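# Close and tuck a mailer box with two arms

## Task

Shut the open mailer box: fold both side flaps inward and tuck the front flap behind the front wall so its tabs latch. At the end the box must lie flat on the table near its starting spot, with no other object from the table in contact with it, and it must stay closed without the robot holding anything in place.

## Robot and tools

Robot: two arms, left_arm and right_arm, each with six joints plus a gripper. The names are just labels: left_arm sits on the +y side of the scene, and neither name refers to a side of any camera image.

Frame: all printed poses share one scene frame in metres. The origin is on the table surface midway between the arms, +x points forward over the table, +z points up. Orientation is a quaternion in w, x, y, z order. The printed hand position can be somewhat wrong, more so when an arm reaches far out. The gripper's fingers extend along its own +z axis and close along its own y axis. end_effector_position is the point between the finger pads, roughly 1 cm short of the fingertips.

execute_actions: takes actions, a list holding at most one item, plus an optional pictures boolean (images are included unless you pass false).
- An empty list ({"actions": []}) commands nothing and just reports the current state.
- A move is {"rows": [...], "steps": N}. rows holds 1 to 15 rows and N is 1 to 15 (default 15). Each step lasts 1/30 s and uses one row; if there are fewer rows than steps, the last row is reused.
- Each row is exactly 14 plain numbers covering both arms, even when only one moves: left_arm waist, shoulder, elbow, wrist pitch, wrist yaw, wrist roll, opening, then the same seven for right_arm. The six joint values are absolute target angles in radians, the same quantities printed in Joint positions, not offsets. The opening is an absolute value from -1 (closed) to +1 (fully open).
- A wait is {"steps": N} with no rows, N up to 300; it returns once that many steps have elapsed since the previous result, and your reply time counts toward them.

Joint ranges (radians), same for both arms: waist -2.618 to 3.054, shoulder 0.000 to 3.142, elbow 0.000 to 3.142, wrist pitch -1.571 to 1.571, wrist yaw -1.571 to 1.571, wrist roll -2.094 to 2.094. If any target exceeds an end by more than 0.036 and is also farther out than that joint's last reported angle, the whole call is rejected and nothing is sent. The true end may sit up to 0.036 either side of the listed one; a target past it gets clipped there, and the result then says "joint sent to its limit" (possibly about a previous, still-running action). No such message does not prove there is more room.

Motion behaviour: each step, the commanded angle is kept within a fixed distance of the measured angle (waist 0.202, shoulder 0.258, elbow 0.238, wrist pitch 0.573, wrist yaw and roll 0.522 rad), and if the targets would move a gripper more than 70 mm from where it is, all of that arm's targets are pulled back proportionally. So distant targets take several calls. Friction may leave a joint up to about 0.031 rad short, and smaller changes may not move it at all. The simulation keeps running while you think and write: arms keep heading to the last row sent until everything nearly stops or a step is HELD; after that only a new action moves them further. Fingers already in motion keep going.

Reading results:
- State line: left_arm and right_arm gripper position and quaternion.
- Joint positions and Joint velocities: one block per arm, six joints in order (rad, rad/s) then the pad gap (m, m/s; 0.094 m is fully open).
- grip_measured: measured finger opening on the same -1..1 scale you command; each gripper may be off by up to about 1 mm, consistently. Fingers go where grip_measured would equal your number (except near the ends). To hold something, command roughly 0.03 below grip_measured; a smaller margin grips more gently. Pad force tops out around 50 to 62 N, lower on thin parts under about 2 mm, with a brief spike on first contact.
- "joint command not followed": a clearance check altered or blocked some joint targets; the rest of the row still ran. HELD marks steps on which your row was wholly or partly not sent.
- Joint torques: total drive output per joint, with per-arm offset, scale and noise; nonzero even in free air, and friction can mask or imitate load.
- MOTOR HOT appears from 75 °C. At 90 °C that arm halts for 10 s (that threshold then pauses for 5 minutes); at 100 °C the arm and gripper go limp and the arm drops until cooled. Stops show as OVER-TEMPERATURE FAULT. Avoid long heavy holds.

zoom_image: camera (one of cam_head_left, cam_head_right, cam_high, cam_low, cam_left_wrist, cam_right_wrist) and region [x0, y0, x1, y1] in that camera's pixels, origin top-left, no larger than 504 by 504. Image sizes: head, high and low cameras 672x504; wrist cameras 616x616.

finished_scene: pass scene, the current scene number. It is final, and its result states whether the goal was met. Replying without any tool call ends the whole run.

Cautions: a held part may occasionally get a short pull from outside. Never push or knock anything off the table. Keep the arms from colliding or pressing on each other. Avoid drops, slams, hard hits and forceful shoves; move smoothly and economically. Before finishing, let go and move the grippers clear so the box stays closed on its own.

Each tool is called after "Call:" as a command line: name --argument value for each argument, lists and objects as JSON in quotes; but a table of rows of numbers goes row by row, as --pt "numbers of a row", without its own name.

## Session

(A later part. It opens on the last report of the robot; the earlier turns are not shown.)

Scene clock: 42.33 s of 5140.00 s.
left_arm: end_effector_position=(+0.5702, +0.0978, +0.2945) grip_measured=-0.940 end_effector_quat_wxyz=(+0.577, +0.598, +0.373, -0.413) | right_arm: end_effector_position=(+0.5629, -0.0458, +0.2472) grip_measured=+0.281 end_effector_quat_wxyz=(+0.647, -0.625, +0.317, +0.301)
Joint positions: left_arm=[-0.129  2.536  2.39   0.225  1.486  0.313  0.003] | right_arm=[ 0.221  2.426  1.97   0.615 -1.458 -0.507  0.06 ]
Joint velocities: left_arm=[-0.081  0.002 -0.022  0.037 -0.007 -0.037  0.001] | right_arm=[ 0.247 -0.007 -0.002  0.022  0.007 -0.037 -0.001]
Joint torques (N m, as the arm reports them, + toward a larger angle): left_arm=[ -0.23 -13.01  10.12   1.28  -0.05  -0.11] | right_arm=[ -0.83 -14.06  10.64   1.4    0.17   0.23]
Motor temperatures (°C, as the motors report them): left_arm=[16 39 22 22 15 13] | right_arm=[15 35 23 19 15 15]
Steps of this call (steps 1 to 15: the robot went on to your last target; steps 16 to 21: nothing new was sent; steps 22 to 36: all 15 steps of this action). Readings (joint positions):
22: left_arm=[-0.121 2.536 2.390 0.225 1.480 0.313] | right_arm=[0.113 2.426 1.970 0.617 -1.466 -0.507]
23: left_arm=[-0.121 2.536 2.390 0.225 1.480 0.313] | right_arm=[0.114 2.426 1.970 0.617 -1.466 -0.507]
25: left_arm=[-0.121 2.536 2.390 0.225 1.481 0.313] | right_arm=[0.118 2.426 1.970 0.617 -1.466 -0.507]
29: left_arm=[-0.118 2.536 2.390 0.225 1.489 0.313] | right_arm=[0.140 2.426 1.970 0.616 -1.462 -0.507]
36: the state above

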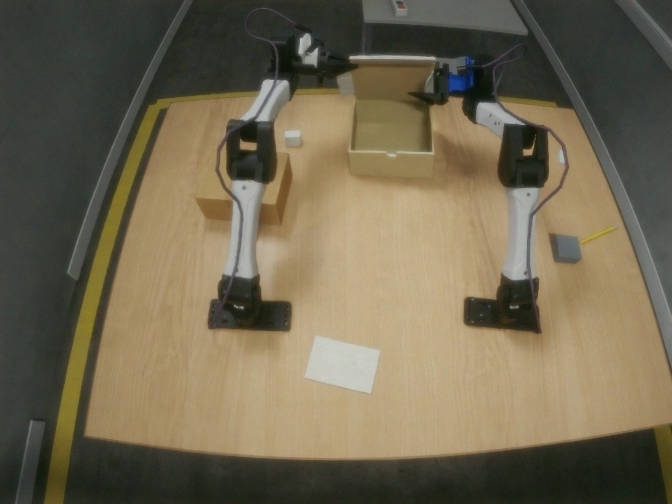

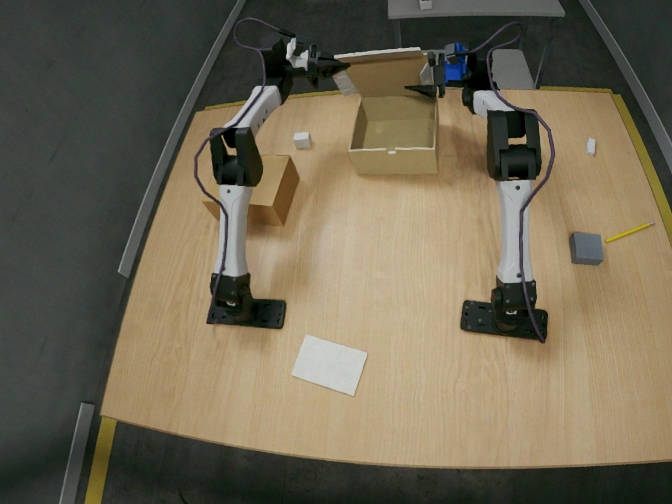

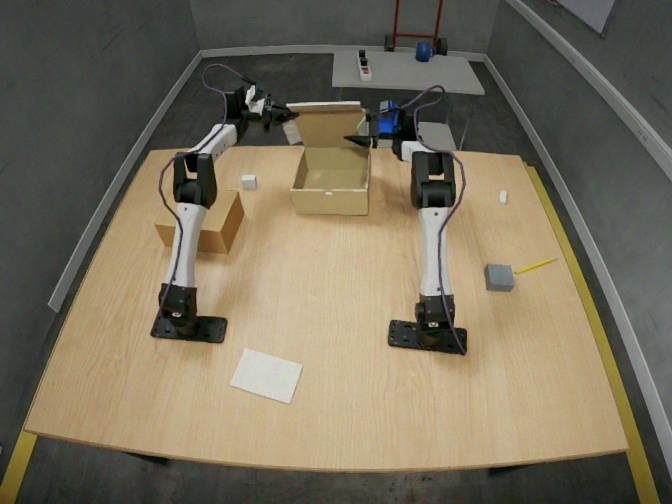

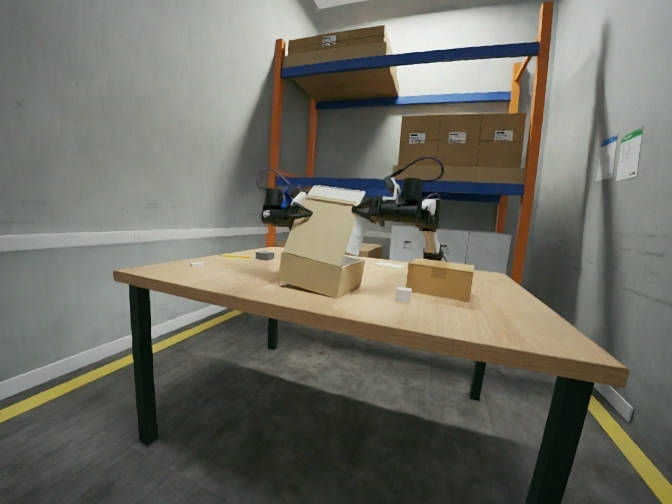

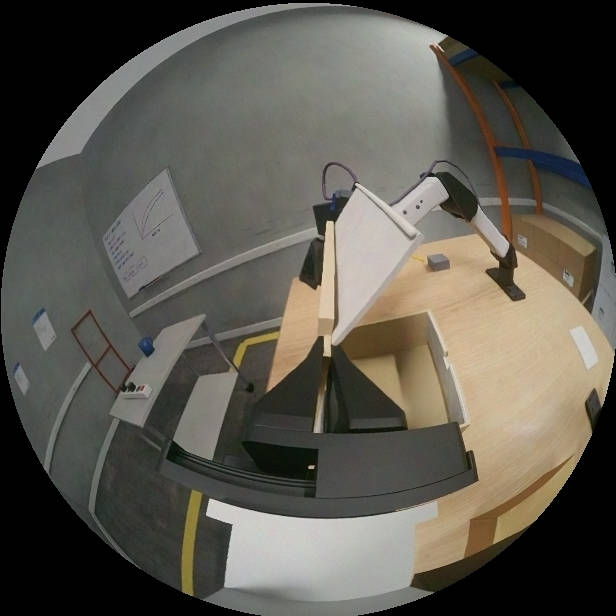

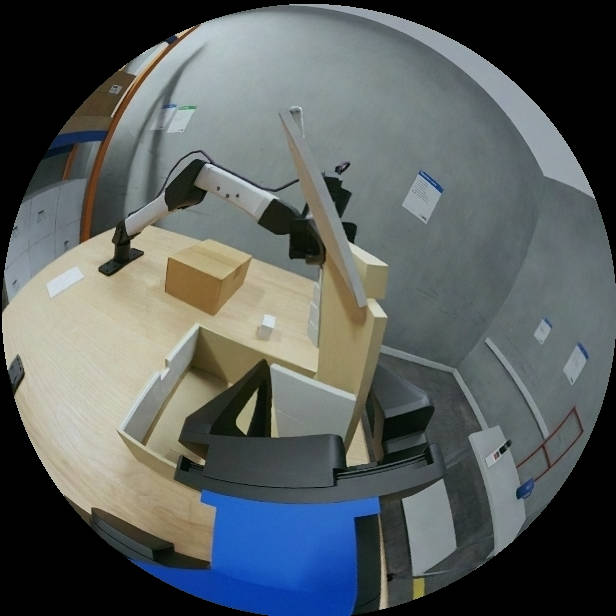

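Call:
execute_actions --actions '[{"rows":[[-0.135,2.56,2.40,0.19,1.48,0.30,-0.97,0.218,2.445,2.0,0.60,-1.45,-0.485,0.22],[-0.135,2.56,2.40,0.19,1.48,0.30,-0.97,0.218,2.453,2.015,0.59,-1.45,-0.47,0.16],[-0.135,2.56,2.40,0.19,1.48,0.30,-0.97,0.218,2.461,2.03,0.58,-1.45,-0.455,0.10],[-0.135,2.56,2.40,0.19,1.48,0.30,-0.97,0.218,2.469,2.045,0.57,-1.45,-0.44,0.04],[-0.135,2.56,2.40,0.19,1.48,0.30,-0.97,0.218,2.477,2.06,0.56,-1.45,-0.425,-0.02],[-0.135,2.56,2.40,0.19,1.48,0.30,-0.97,0.218,2.485,2.075,0.55,-1.45,-0.41,-0.08],[-0.135,2.56,2.40,0.19,1.48,0.30,-0.97,0.218,2.493,2.09,0.54,-1.45,-0.395,-0.14],[-0.135,2.56,2.40,0.19,1.48,0.30,-0.97,0.218,2.501,2.105,0.53,-1.45,-0.38,-0.20],[-0.135,2.56,2.40,0.19,1.48,0.30,-0.97,0.218,2.509,2.12,0.52,-1.45,-0.365,-0.26],[-0.135,2.56,2.40,0.19,1.48,0.30,-0.97,0.218,2.517,2.135,0.51,-1.45,-0.35,-0.32],[-0.135,2.56,2.40,0.19,1.48,0.30,-0.97,0.218,2.525,2.15,0.50,-1.45,-0.335,-0.38],[-0.135,2.56,2.40,0.19,1.48,0.30,-0.97,0.218,2.535,2.165,0.49,-1.45,-0.32,-0.44],[-0.135,2.56,2.40,0.19,1.48,0.30,-0.97,0.218,2.545,2.18,0.485,-1.45,-0.32,-0.5]],"steps":15}]'

Scene clock: 44.07 s of 5140.00 s.
left_arm: end_effector_position=(+0.5745, +0.0942, +0.2922) grip_measured=-0.940 end_effector_quat_wxyz=(+0.585, +0.597, +0.374, -0.402) | right_arm: end_effector_position=(+0.5850, -0.0422, +0.2471) grip_measured=-0.490 end_effector_quat_wxyz=(+0.616, -0.588, +0.382, +0.360)
Joint positions: left_arm=[-0.135  2.542  2.392  0.226  1.458  0.334  0.003] | right_arm=[ 0.225  2.524  2.157  0.499 -1.442 -0.335  0.024]
Joint velocities: left_arm=[-0.012 -0.002  0.007 -0.037 -0.139 -0.037  0.   ] | right_arm=[-0.007  0.115  0.11  -0.081 -0.022  0.095 -0.004]
Joint torques (N m, as the arm reports them, + toward a larger angle): left_arm=[  0.48 -13.6    9.72   1.3    0.38  -0.32] | right_arm=[ -0.1  -14.45  11.23   1.53   0.     0.15]
Motor temperatures (°C, as the motors report them): left_arm=[16 39 22 22 15 13] | right_arm=[15 35 23 19 15 15]
Steps of this call (steps 1 to 15: the robot went on to your last target; steps 16 to 37: nothing new was sent; steps 38 to 52: all 15 steps of this action). Readings (joint positions):
38: left_arm=[-0.133 2.536 2.390 0.225 1.486 0.312] | right_arm=[0.225 2.427 1.972 0.613 -1.456 -0.505]
39: left_arm=[-0.133 2.536 2.390 0.225 1.486 0.312] | right_arm=[0.225 2.431 1.980 0.611 -1.456 -0.501]
41: left_arm=[-0.133 2.536 2.390 0.225 1.481 0.312] | right_arm=[0.225 2.443 2.004 0.600 -1.457 -0.485]
45: left_arm=[-0.133 2.539 2.390 0.225 1.474 0.322] | right_arm=[0.225 2.474 2.062 0.556 -1.457 -0.420]
52: the state above

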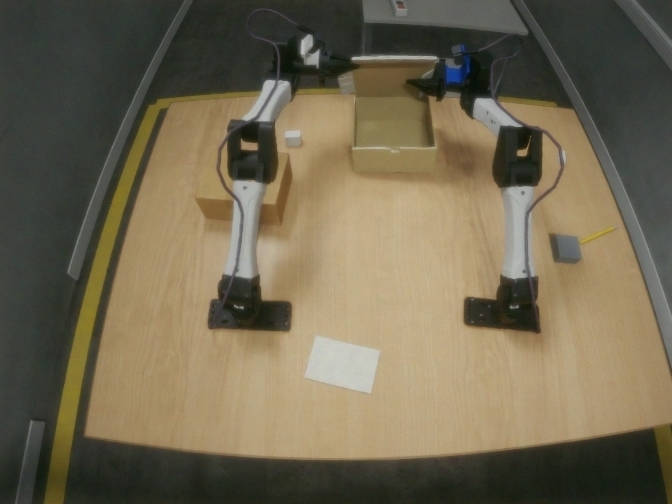

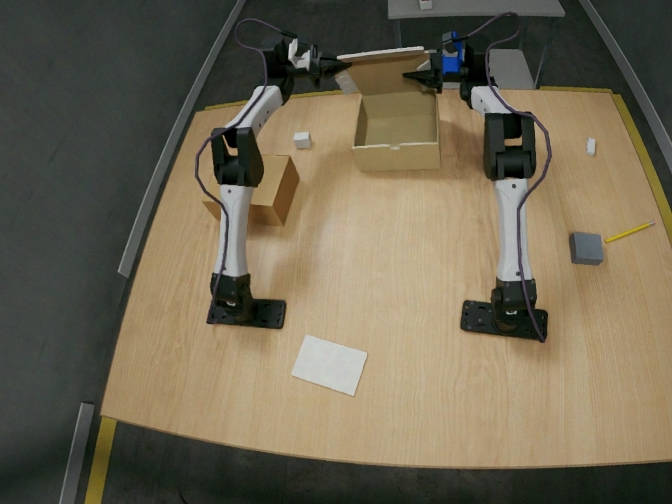

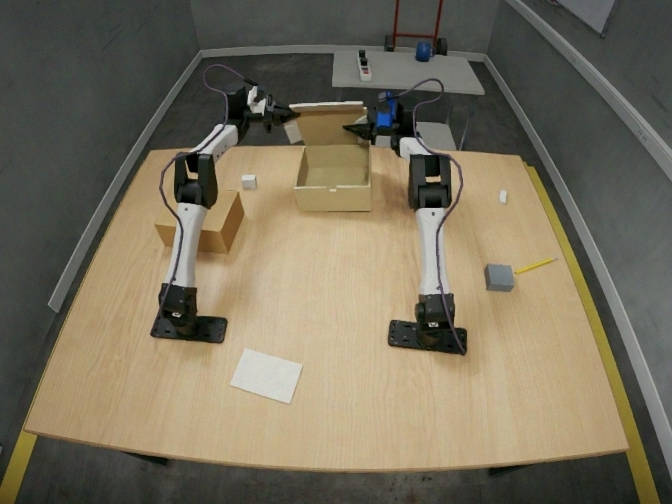

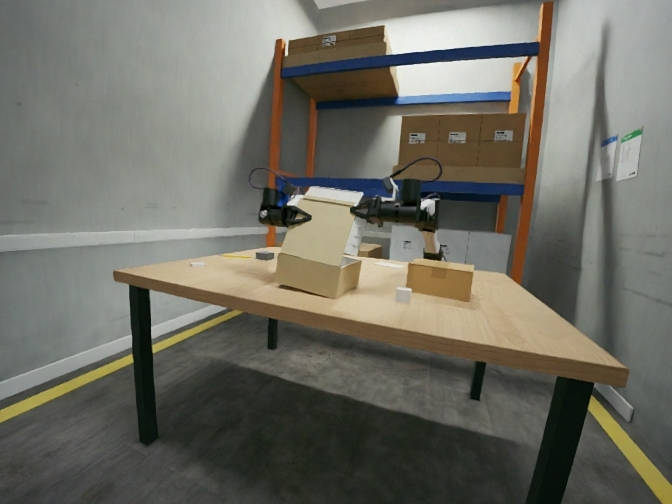

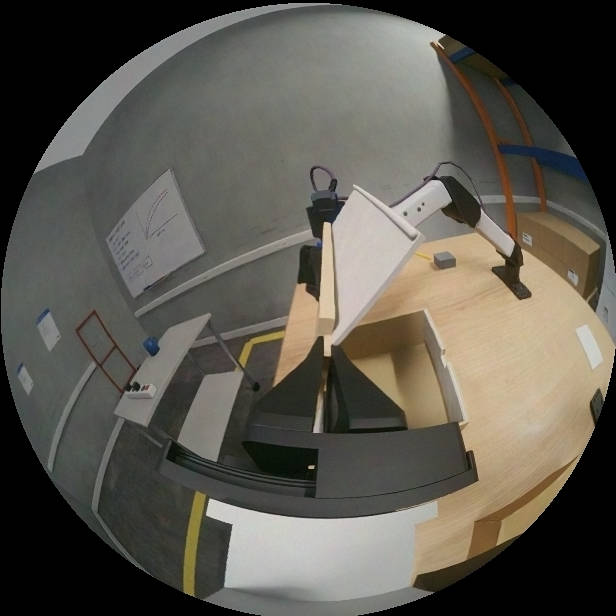

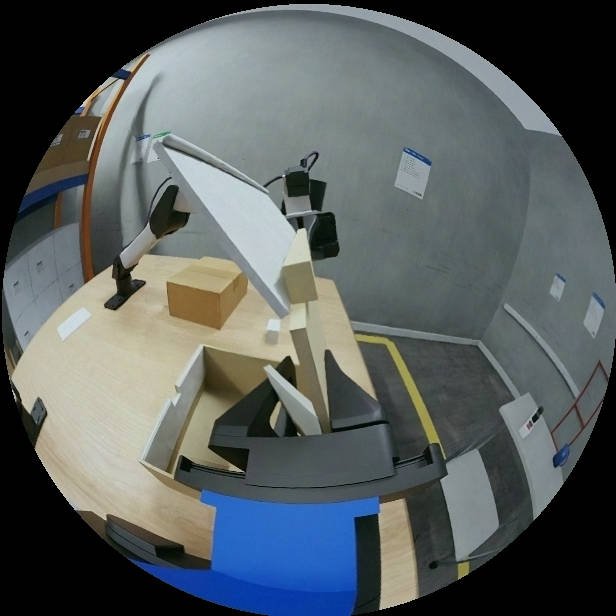

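Call:
execute_actions --actions '[{"rows":[[-0.135,2.56,2.40,0.19,1.46,0.32,-0.9,0.218,2.545,2.18,0.485,-1.45,-0.34,-0.56],[-0.135,2.56,2.40,0.19,1.46,0.32,-0.8,0.218,2.545,2.18,0.485,-1.45,-0.35,-0.62],[-0.135,2.56,2.40,0.19,1.46,0.32,-0.7,0.218,2.545,2.18,0.485,-1.45,-0.36,-0.68],[-0.135,2.56,2.40,0.19,1.46,0.32,-0.6,0.218,2.545,2.18,0.485,-1.45,-0.37,-0.74],[-0.135,2.56,2.40,0.19,1.46,0.32,-0.5,0.218,2.545,2.18,0.485,-1.45,-0.38,-0.80],[-0.135,2.56,2.40,0.19,1.46,0.32,-0.4,0.218,2.545,2.18,0.485,-1.45,-0.38,-0.85],[-0.135,2.56,2.40,0.19,1.46,0.32,-0.4,0.218,2.545,2.18,0.485,-1.45,-0.38,-0.90],[-0.12,2.56,2.40,0.19,1.46,0.32,-0.4,0.218,2.545,2.18,0.485,-1.45,-0.38,-0.92],[-0.10,2.56,2.40,0.19,1.46,0.32,-0.4,0.218,2.545,2.18,0.485,-1.45,-0.38,-0.92],[-0.08,2.56,2.40,0.19,1.46,0.32,-0.4,0.218,2.545,2.18,0.485,-1.45,-0.38,-0.92],[-0.06,2.56,2.40,0.19,1.46,0.32,-0.4,0.218,2.545,2.18,0.485,-1.45,-0.38,-0.92],[-0.04,2.56,2.40,0.19,1.46,0.32,-0.4,0.218,2.545,2.18,0.485,-1.45,-0.38,-0.92],[-0.02,2.56,2.40,0.19,1.46,0.32,-0.4,0.218,2.545,2.18,0.485,-1.45,-0.38,-0.92],[0.0,2.56,2.40,0.19,1.46,0.32,-0.4,0.218,2.545,2.18,0.485,-1.45,-0.38,-0.92]],"steps":15}]' --pictures false

Call:
execute_actions --actions '[{"rows":[[0.0,2.56,2.40,0.19,1.46,0.32,-0.4,0.218,2.545,2.18,0.485,-1.45,-0.38,-0.92],[0.0,2.56,2.40,0.19,1.46,0.32,-0.4,0.218,2.545,2.18,0.485,-1.45,-0.38,-0.92],[0.0,2.56,2.40,0.19,1.46,0.32,-0.4,0.218,2.545,2.18,0.485,-1.45,-0.38,-0.92],[0.0,2.56,2.37,0.22,1.46,0.32,-0.4,0.218,2.545,2.18,0.485,-1.45,-0.38,-0.92],[0.0,2.56,2.34,0.25,1.46,0.32,-0.4,0.218,2.545,2.18,0.485,-1.45,-0.38,-0.92],[0.0,2.56,2.31,0.28,1.46,0.32,-0.4,0.218,2.545,2.18,0.485,-1.45,-0.38,-0.92],[0.0,2.56,2.28,0.31,1.46,0.32,-0.4,0.218,2.545,2.18,0.485,-1.45,-0.38,-0.92],[0.0,2.56,2.25,0.34,1.46,0.32,-0.4,0.218,2.545,2.18,0.485,-1.45,-0.38,-0.92],[0.0,2.56,2.22,0.38,1.46,0.32,-0.4,0.218,2.545,2.18,0.485,-1.45,-0.38,-0.92],[0.0,2.56,2.20,0.41,1.46,0.32,-0.4,0.218,2.545,2.18,0.485,-1.45,-0.38,-0.92]],"steps":15}]'

Scene clock: 46.27 s of 5140.00 s.
left_arm: end_effector_position=(+0.5940, +0.1418, +0.2915) grip_measured=-0.401 end_effector_quat_wxyz=(+0.596, +0.577, +0.405, -0.384) | right_arm: end_effector_position=(+0.5905, -0.0442, +0.2337) grip_measured=-0.911 end_effector_quat_wxyz=(+0.616, -0.587, +0.386, +0.357)
Joint positions: left_arm=[-0.05   2.543  2.397  0.208  1.462  0.325  0.028] | right_arm=[ 0.221  2.55   2.166  0.481 -1.436 -0.367  0.004]
Joint velocities: left_arm=[ 0.657 -0.012 -0.022 -0.007  0.037 -0.051 -0.001] | right_arm=[-0.002 -0.022 -0.002 -0.037 -0.125 -0.022 -0.001]
Joint torques (N m, as the arm reports them, + toward a larger angle): left_arm=[  1.36 -13.66   9.5    1.53   0.    -0.05] | right_arm=[  0.13 -16.12  10.89   1.6   -0.03   0.  ]
Motor temperatures (°C, as the motors report them): left_arm=[16 40 23 22 15 13] | right_arm=[15 36 23 19 15 15]
Steps of this call (steps 1 to 30: the robot went on to your last target; steps 31 to 51: nothing new was sent; steps 52 to 66: all 15 steps of this action). Readings (joint positions):
52: left_arm=[-0.136 2.542 2.392 0.226 1.452 0.332] | right_arm=[0.225 2.529 2.163 0.492 -1.437 -0.325]
53: left_arm=[-0.137 2.542 2.392 0.226 1.454 0.331] | right_arm=[0.225 2.529 2.163 0.488 -1.431 -0.329]
55: left_arm=[-0.137 2.542 2.395 0.226 1.459 0.328] | right_arm=[0.222 2.540 2.163 0.479 -1.423 -0.340]
59: left_arm=[-0.136 2.543 2.397 0.216 1.459 0.326] | right_arm=[0.221 2.550 2.165 0.485 -1.433 -0.362]
66: the state above

Scene clock: 46.77 s of 5140.00 s.
left_arm: end_effector_position=(+0.6064, +0.1711, +0.2296) grip_measured=-0.401 end_effector_quat_wxyz=(+0.592, +0.554, +0.439, -0.387) | right_arm: end_effector_position=(+0.5893, -0.0441, +0.2335) grip_measured=-0.911 end_effector_quat_wxyz=(+0.614, -0.589, +0.384, +0.359)
Joint positions: left_arm=[0.001 2.561 2.207 0.352 1.461 0.324 0.028] | right_arm=[ 0.221  2.55   2.166  0.481 -1.444 -0.369  0.004]
Joint velocities: left_arm=[-0.002  0.012 -0.022  0.125 -0.022  0.007 -0.001] | right_arm=[ 0.002 -0.007 -0.002 -0.037  0.022  0.066 -0.001]
Joint torques (N m, as the arm reports them, + toward a larger angle): left_arm=[  0.34 -15.31   8.69   2.1    0.05  -0.03] | right_arm=[  0.11 -16.3   10.85   1.59  -0.02   0.01]
Motor temperatures (°C, as the motors report them): left_arm=[16 40 23 22 15 13] | right_arm=[15 36 23 19 15 15]
Steps of this call (steps 1 to 15: all 15 steps of this action). Readings (joint positions):
1: left_arm=[-0.028 2.543 2.397 0.208 1.462 0.325] | right_arm=[0.221 2.550 2.166 0.481 -1.438 -0.368]
2: left_arm=[-0.008 2.543 2.397 0.208 1.462 0.325] | right_arm=[0.221 2.550 2.166 0.481 -1.439 -0.368]
4: left_arm=[0.019 2.543 2.395 0.208 1.462 0.325] | right_arm=[0.221 2.550 2.166 0.481 -1.441 -0.368]
8: left_arm=[0.023 2.543 2.324 0.269 1.461 0.325] | right_arm=[0.221 2.550 2.166 0.481 -1.443 -0.369]
15: the state above

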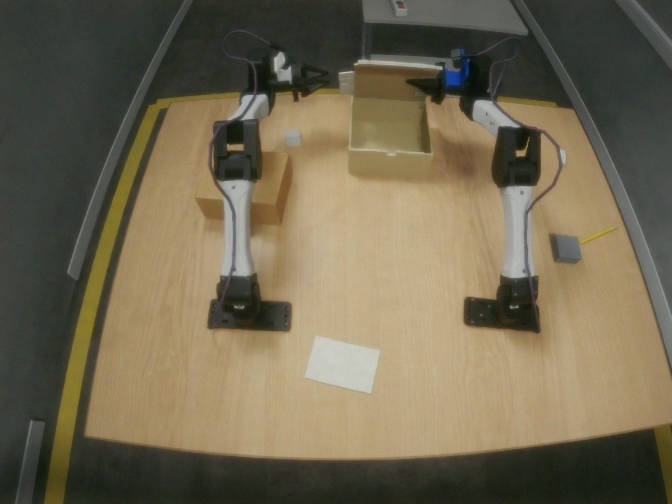

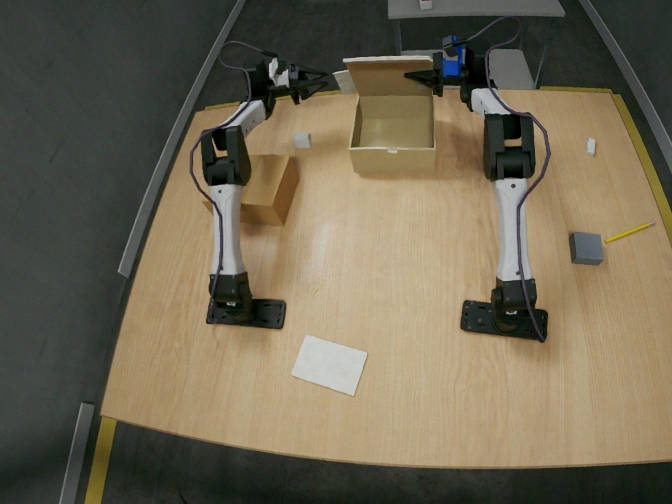

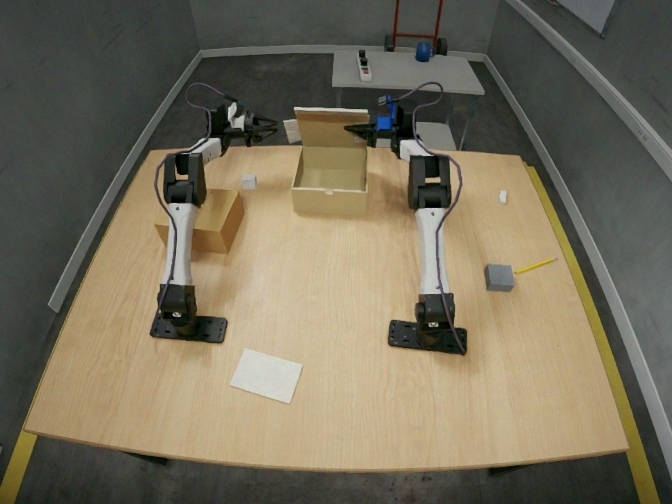

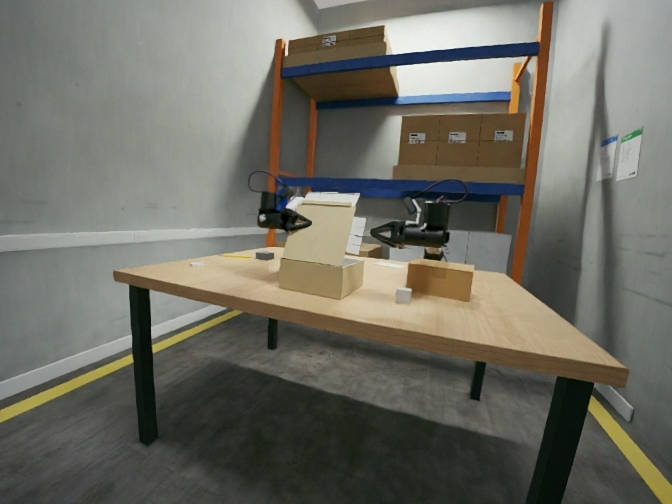

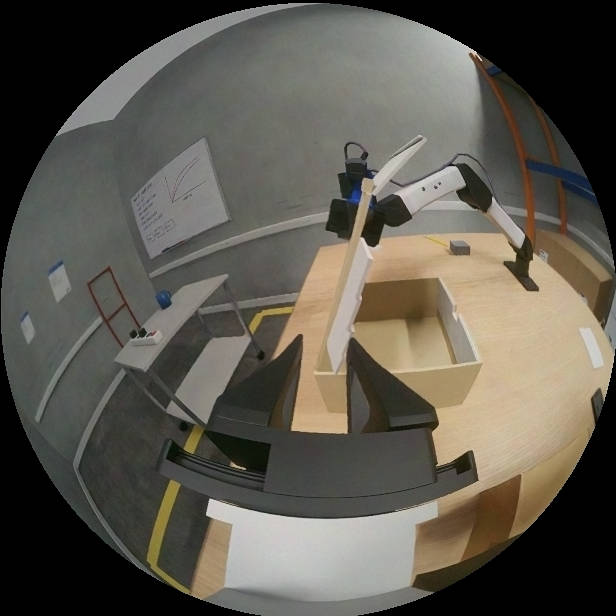

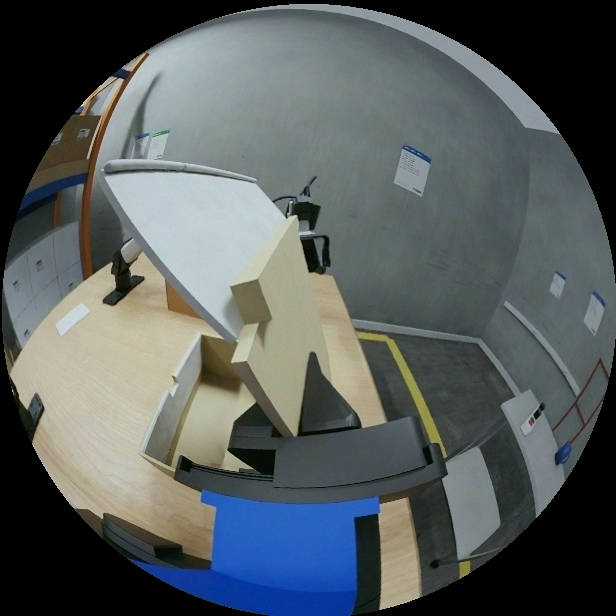

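Call:
execute_actions --actions '[{"rows":[[0.0,2.56,2.23,0.40,1.46,0.36,-0.6,0.218,2.545,2.18,0.485,-1.45,-0.38,-0.945],[0.0,2.56,2.26,0.39,1.46,0.40,-0.8,0.218,2.545,2.18,0.485,-1.45,-0.38,-0.945],[-0.01,2.56,2.29,0.38,1.45,0.44,-0.9,0.218,2.545,2.18,0.485,-1.45,-0.38,-0.945],[-0.02,2.56,2.30,0.37,1.44,0.48,-0.9,0.218,2.545,2.18,0.485,-1.45,-0.38,-0.945],[-0.03,2.56,2.30,0.37,1.43,0.48,-0.9,0.218,2.545,2.18,0.485,-1.45,-0.38,-0.945],[-0.04,2.56,2.30,0.37,1.43,0.48,-0.9,0.218,2.545,2.18,0.485,-1.45,-0.38,-0.945],[-0.045,2.56,2.30,0.37,1.43,0.48,-0.9,0.218,2.545,2.18,0.485,-1.45,-0.38,-0.945]],"steps":15}]'

Scene clock: 48.43 s of 5140.00 s.
left_arm: end_effector_position=(+0.6001, +0.1426, +0.2641) grip_measured=-0.899 end_effector_quat_wxyz=(+0.637, +0.608, +0.350, -0.319) | right_arm: end_effector_position=(+0.5892, -0.0441, +0.2335) grip_measured=-0.926 end_effector_quat_wxyz=(+0.614, -0.589, +0.384, +0.359)
Joint positions: left_arm=[-0.049  2.558  2.293  0.382  1.443  0.468  0.005] | right_arm=[ 0.221  2.55   2.166  0.481 -1.444 -0.369  0.003]
Joint velocities: left_arm=[ 0.002  0.017  0.002 -0.022 -0.081 -0.007  0.001] | right_arm=[-0.007  0.002  0.012 -0.037 -0.022 -0.022  0.001]
Joint torques (N m, as the arm reports them, + toward a larger angle): left_arm=[  0.76 -14.86   9.73   1.48  -0.14   0.04] | right_arm=[  0.08 -16.26  10.87   1.57  -0.01   0.01]
Motor temperatures (°C, as the motors report them): left_arm=[16 41 23 22 15 13] | right_arm=[15 37 24 19 15 15]
Steps of this call (steps 1 to 30: the robot went on to your last target; steps 31 to 35: nothing new was sent; steps 36 to 50: all 15 steps of this action). Readings (joint positions):
36: left_arm=[0.001 2.561 2.208 0.396 1.461 0.329] | right_arm=[0.221 2.550 2.166 0.481 -1.444 -0.369]
37: left_arm=[0.001 2.561 2.216 0.394 1.461 0.341] | right_arm=[0.221 2.550 2.166 0.481 -1.444 -0.369]
39: left_arm=[0.000 2.564 2.248 0.385 1.459 0.380] | right_arm=[0.221 2.550 2.166 0.481 -1.444 -0.369]
43: left_arm=[-0.018 2.558 2.291 0.384 1.447 0.437] | right_arm=[0.221 2.550 2.166 0.481 -1.444 -0.369]
50: the state above

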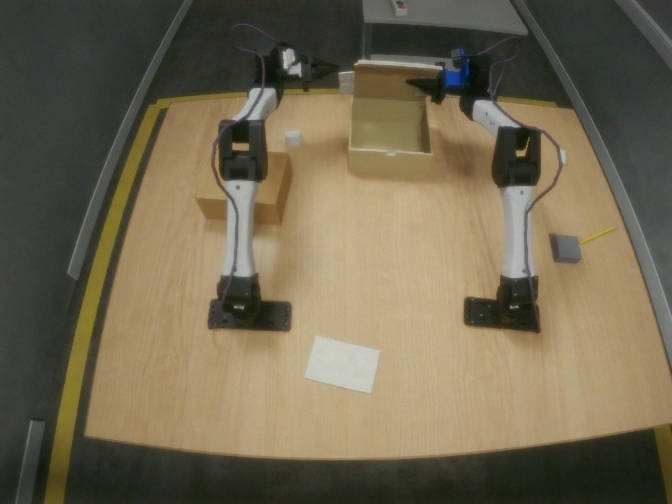

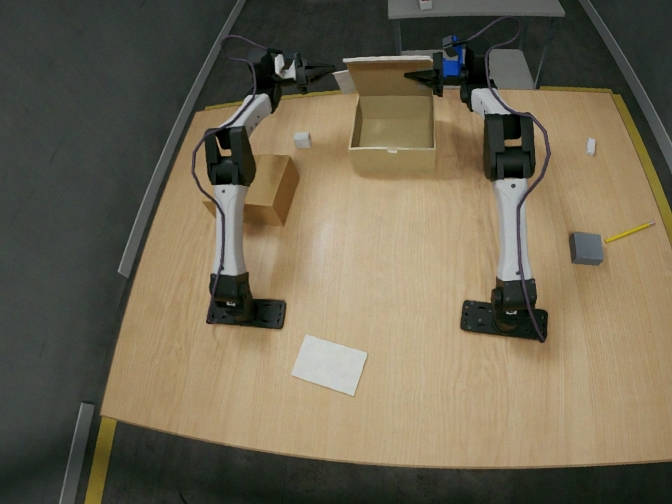

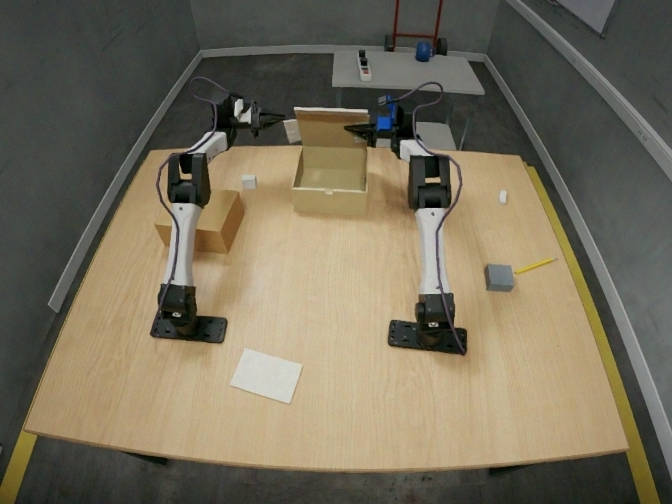

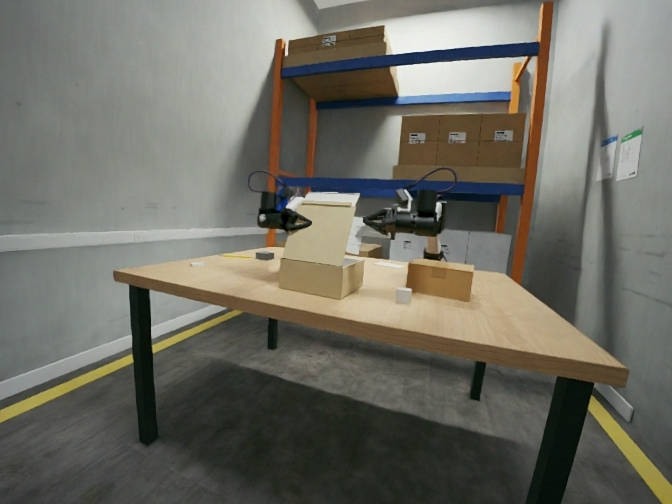

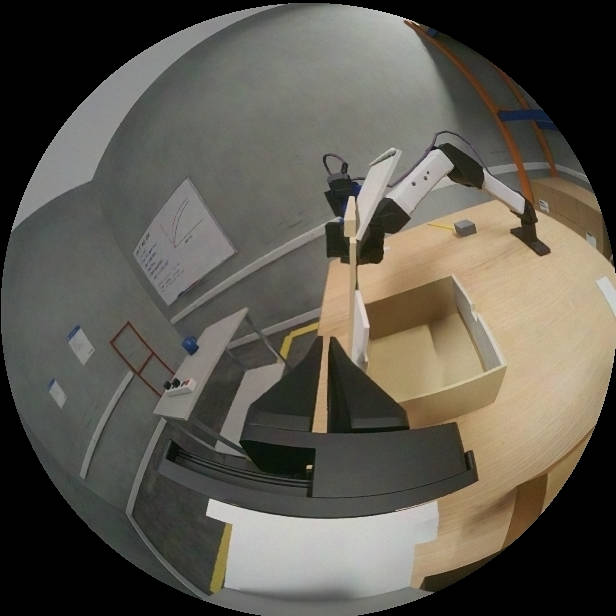

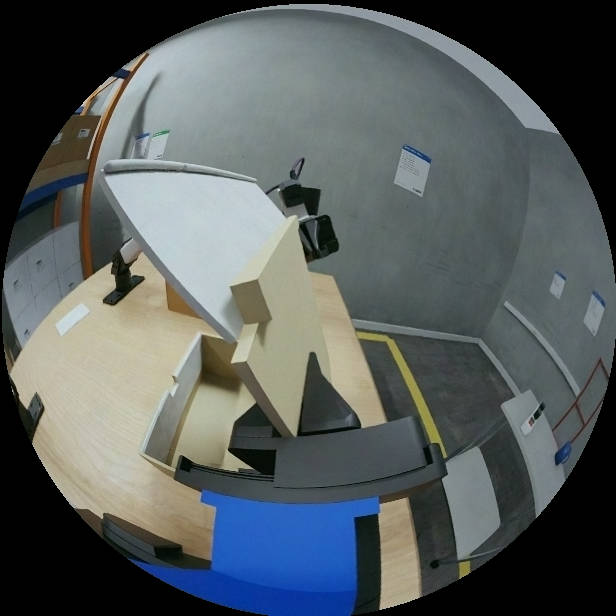

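Call:
execute_actions --actions '[{"rows":[[-0.055,2.56,2.27,0.39,1.43,0.48,-0.9,0.218,2.545,2.18,0.485,-1.45,-0.38,-0.955],[-0.062,2.56,2.25,0.41,1.43,0.48,-0.9,0.218,2.545,2.18,0.485,-1.45,-0.38,-0.955],[-0.069,2.56,2.23,0.43,1.43,0.48,-0.9,0.218,2.545,2.18,0.485,-1.45,-0.38,-0.955],[-0.076,2.56,2.21,0.45,1.43,0.48,-0.9,0.218,2.545,2.18,0.485,-1.45,-0.38,-0.955],[-0.083,2.56,2.21,0.45,1.43,0.48,-0.9,0.218,2.545,2.18,0.485,-1.45,-0.38,-0.955],[-0.083,2.56,2.21,0.45,1.43,0.48,-0.9,0.218,2.545,2.18,0.485,-1.45,-0.38,-0.955],[-0.083,2.56,2.21,0.45,1.43,0.48,-0.9,0.218,2.545,2.18,0.485,-1.45,-0.38,-0.955],[-0.083,2.56,2.21,0.45,1.43,0.48,-0.9,0.218,2.545,2.18,0.485,-1.45,-0.38,-0.955],[-0.083,2.56,2.21,0.45,1.43,0.48,-0.8,0.218,2.545,2.18,0.485,-1.45,-0.38,-0.955],[-0.083,2.56,2.21,0.45,1.43,0.48,-0.7,0.218,2.545,2.18,0.485,-1.45,-0.38,-0.955],[-0.083,2.56,2.21,0.45,1.43,0.48,-0.6,0.218,2.545,2.18,0.485,-1.45,-0.38,-0.955],[-0.083,2.56,2.21,0.45,1.43,0.48,-0.5,0.218,2.545,2.18,0.485,-1.45,-0.38,-0.955],[-0.083,2.56,2.21,0.45,1.43,0.48,-0.4,0.218,2.545,2.18,0.485,-1.45,-0.38,-0.955]],"steps":15}]'

Scene clock: 50.27 s of 5140.00 s.
left_arm: end_effector_position=(+0.5945, +0.1250, +0.2455) grip_measured=-0.404 end_effector_quat_wxyz=(+0.633, +0.610, +0.348, -0.327) | right_arm: end_effector_position=(+0.5856, -0.0439, +0.2330) grip_measured=-0.926 end_effector_quat_wxyz=(+0.610, -0.594, +0.378, +0.365)
Joint positions: left_arm=[-0.08   2.556  2.221  0.436  1.43   0.476  0.028] | right_arm=[ 0.221  2.55   2.166  0.479 -1.465 -0.371  0.003]
Joint velocities: left_arm=[-0.017 -0.002 -0.007  0.066 -0.007  0.022  0.005] | right_arm=[-0.012 -0.007 -0.007  0.051 -0.081  0.037  0.001]
Joint torques (N m, as the arm reports them, + toward a larger angle): left_arm=[  0.13 -14.77   8.04   1.76   0.01   0.03] | right_arm=[  0.18 -16.27  10.85   1.6    0.26   0.02]
Motor temperatures (°C, as the motors report them): left_arm=[16 42 23 22 15 13] | right_arm=[15 37 24 19 15 15]
Steps of this call (steps 1 to 15: the robot went on to your last target; steps 16 to 40: nothing new was sent; steps 41 to 55: all 15 steps of this action). Readings (joint positions):
41: left_arm=[-0.048 2.558 2.293 0.382 1.441 0.476] | right_arm=[0.221 2.550 2.166 0.481 -1.444 -0.369]
42: left_arm=[-0.049 2.558 2.288 0.387 1.440 0.476] | right_arm=[0.221 2.550 2.166 0.481 -1.444 -0.369]
44: left_arm=[-0.052 2.556 2.263 0.408 1.439 0.476] | right_arm=[0.221 2.550 2.166 0.481 -1.444 -0.369]
48: left_arm=[-0.070 2.556 2.222 0.418 1.439 0.476] | right_arm=[0.221 2.550 2.166 0.481 -1.445 -0.370]
55: the state above

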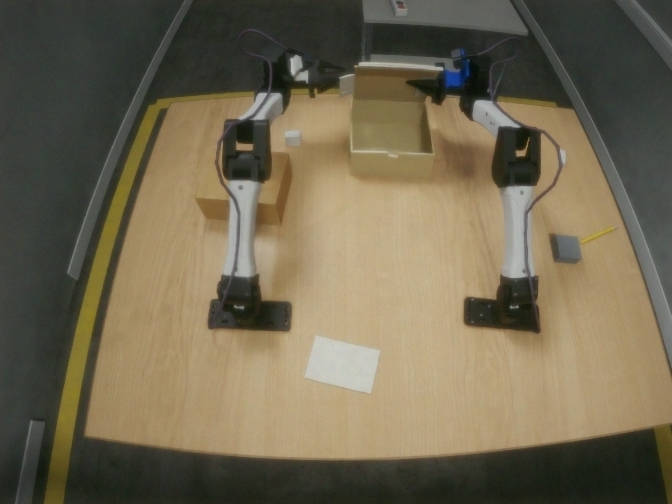

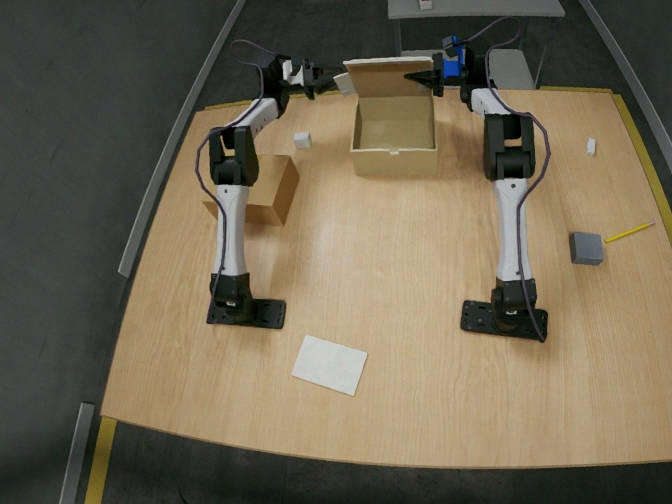

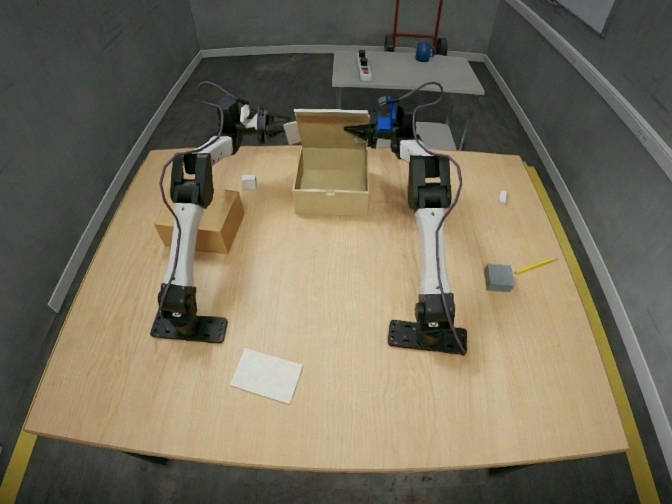

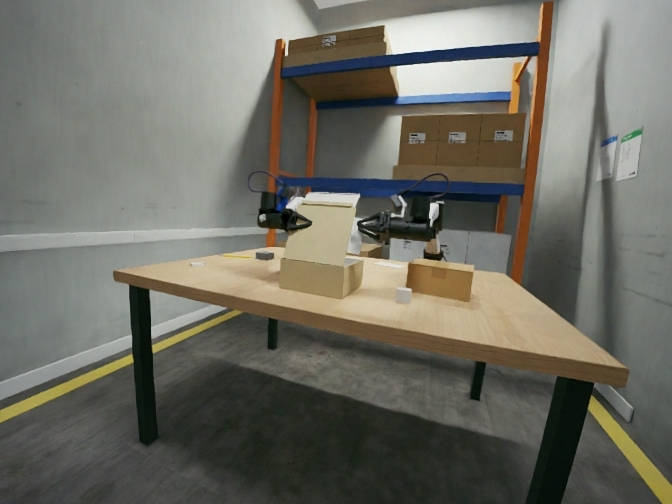

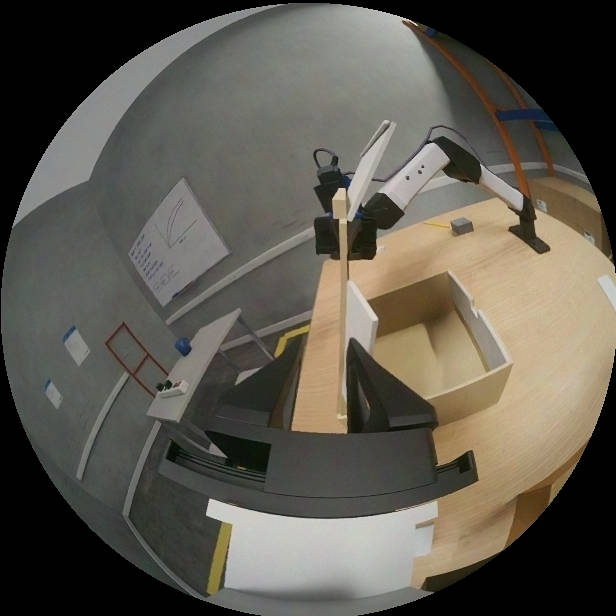

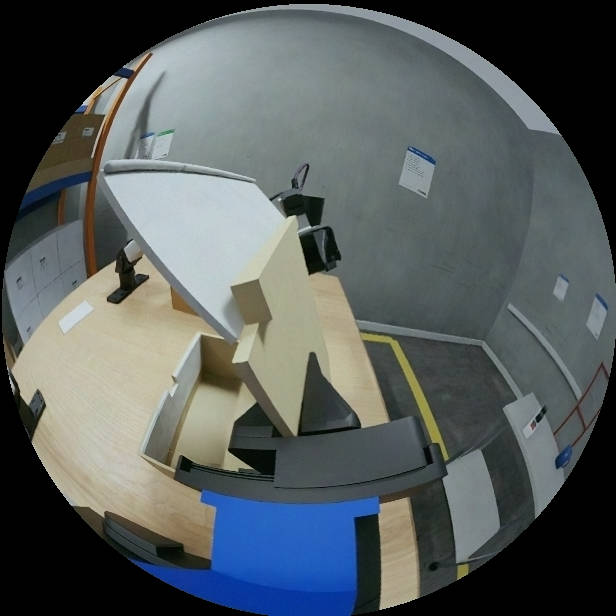

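Open more, bias right yaw.

Call:
execute_actions --actions '[{"rows":[[-0.083,2.56,2.21,0.45,1.44,0.48,-0.33,0.218,2.545,2.18,0.485,-1.44,-0.38,-0.955],[-0.083,2.56,2.21,0.45,1.45,0.48,-0.26,0.218,2.545,2.18,0.485,-1.43,-0.38,-0.955],[-0.083,2.56,2.21,0.45,1.45,0.48,-0.19,0.218,2.545,2.18,0.485,-1.42,-0.38,-0.955],[-0.083,2.56,2.21,0.45,1.45,0.48,-0.12,0.218,2.545,2.18,0.485,-1.41,-0.38,-0.955],[-0.087,2.56,2.21,0.45,1.45,0.48,-0.05,0.218,2.545,2.18,0.485,-1.40,-0.38,-0.955],[-0.091,2.56,2.21,0.45,1.45,0.48,0.02,0.218,2.545,2.18,0.485,-1.39,-0.38,-0.955],[-0.095,2.56,2.21,0.45,1.45,0.48,0.09,0.218,2.545,2.18,0.485,-1.39,-0.38,-0.955],[-0.10,2.56,2.21,0.45,1.45,0.48,0.16,0.218,2.545,2.18,0.485,-1.39,-0.38,-0.955],[-0.105,2.56,2.21,0.45,1.45,0.48,0.23,0.218,2.545,2.18,0.485,-1.39,-0.38,-0.955],[-0.11,2.56,2.21,0.45,1.45,0.48,0.3,0.218,2.545,2.18,0.485,-1.39,-0.38,-0.955]],"steps":15}]'

Scene clock: 52.23 s of 5140.00 s.
left_arm: end_effector_position=(+0.5979, +0.1252, +0.2479) grip_measured=+0.298 end_effector_quat_wxyz=(+0.641, +0.608, +0.347, -0.315) | right_arm: end_effector_position=(+0.5829, -0.0439, +0.2327) grip_measured=-0.926 end_effector_quat_wxyz=(+0.608, -0.598, +0.371, +0.367)
Joint positions: left_arm=[-0.08   2.556  2.221  0.457  1.409  0.476  0.061] | right_arm=[ 0.221  2.55   2.166  0.478 -1.481 -0.379  0.003]
Joint velocities: left_arm=[-0.002  0.002 -0.007  0.037  0.022 -0.007  0.   ] | right_arm=[-0.002 -0.007  0.012 -0.022 -0.081 -0.007 -0.001]
Joint torques (N m, as the arm reports them, + toward a larger angle): left_arm=[ -2.39 -14.79   8.03   1.58   0.4    0.03] | right_arm=[  0.13 -16.24  10.81   1.57   0.99   0.12]
Motor temperatures (°C, as the motors report them): left_arm=[16 42 23 22 15 13] | right_arm=[15 38 24 19 15 15]
Steps of this call (steps 1 to 15: the robot went on to your last target; steps 16 to 44: nothing new was sent; steps 45 to 59: all 15 steps of this action). Readings (joint positions):
45: left_arm=[-0.080 2.556 2.221 0.440 1.429 0.476] | right_arm=[0.221 2.550 2.166 0.479 -1.467 -0.371]
46: left_arm=[-0.080 2.556 2.221 0.441 1.429 0.476] | right_arm=[0.221 2.550 2.166 0.479 -1.469 -0.371]
48: left_arm=[-0.080 2.556 2.221 0.445 1.427 0.476] | right_arm=[0.221 2.550 2.166 0.478 -1.471 -0.373]
52: left_arm=[-0.080 2.556 2.221 0.454 1.415 0.476] | right_arm=[0.221 2.550 2.166 0.478 -1.475 -0.378]
59: the state above

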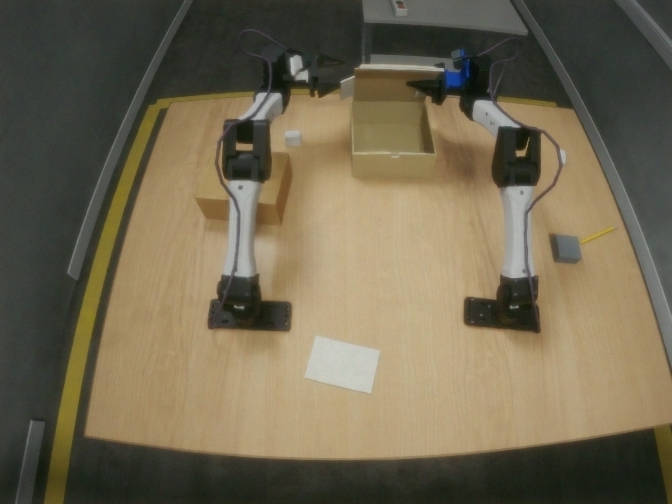

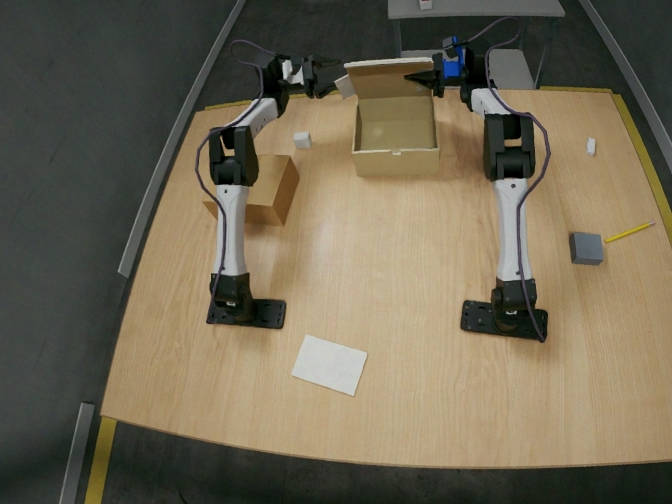

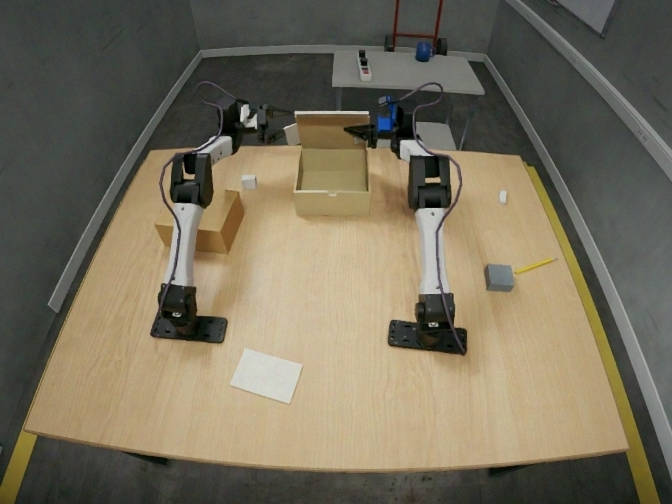

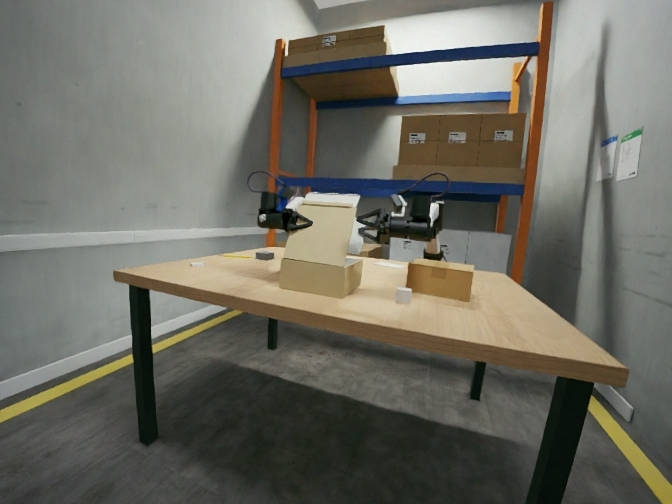

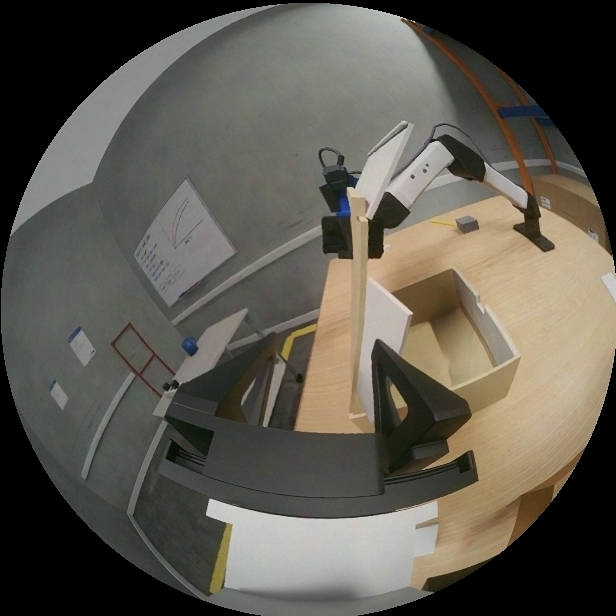

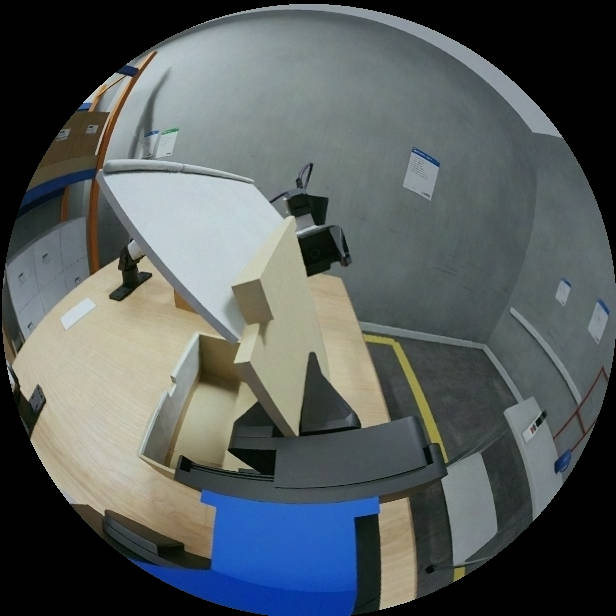

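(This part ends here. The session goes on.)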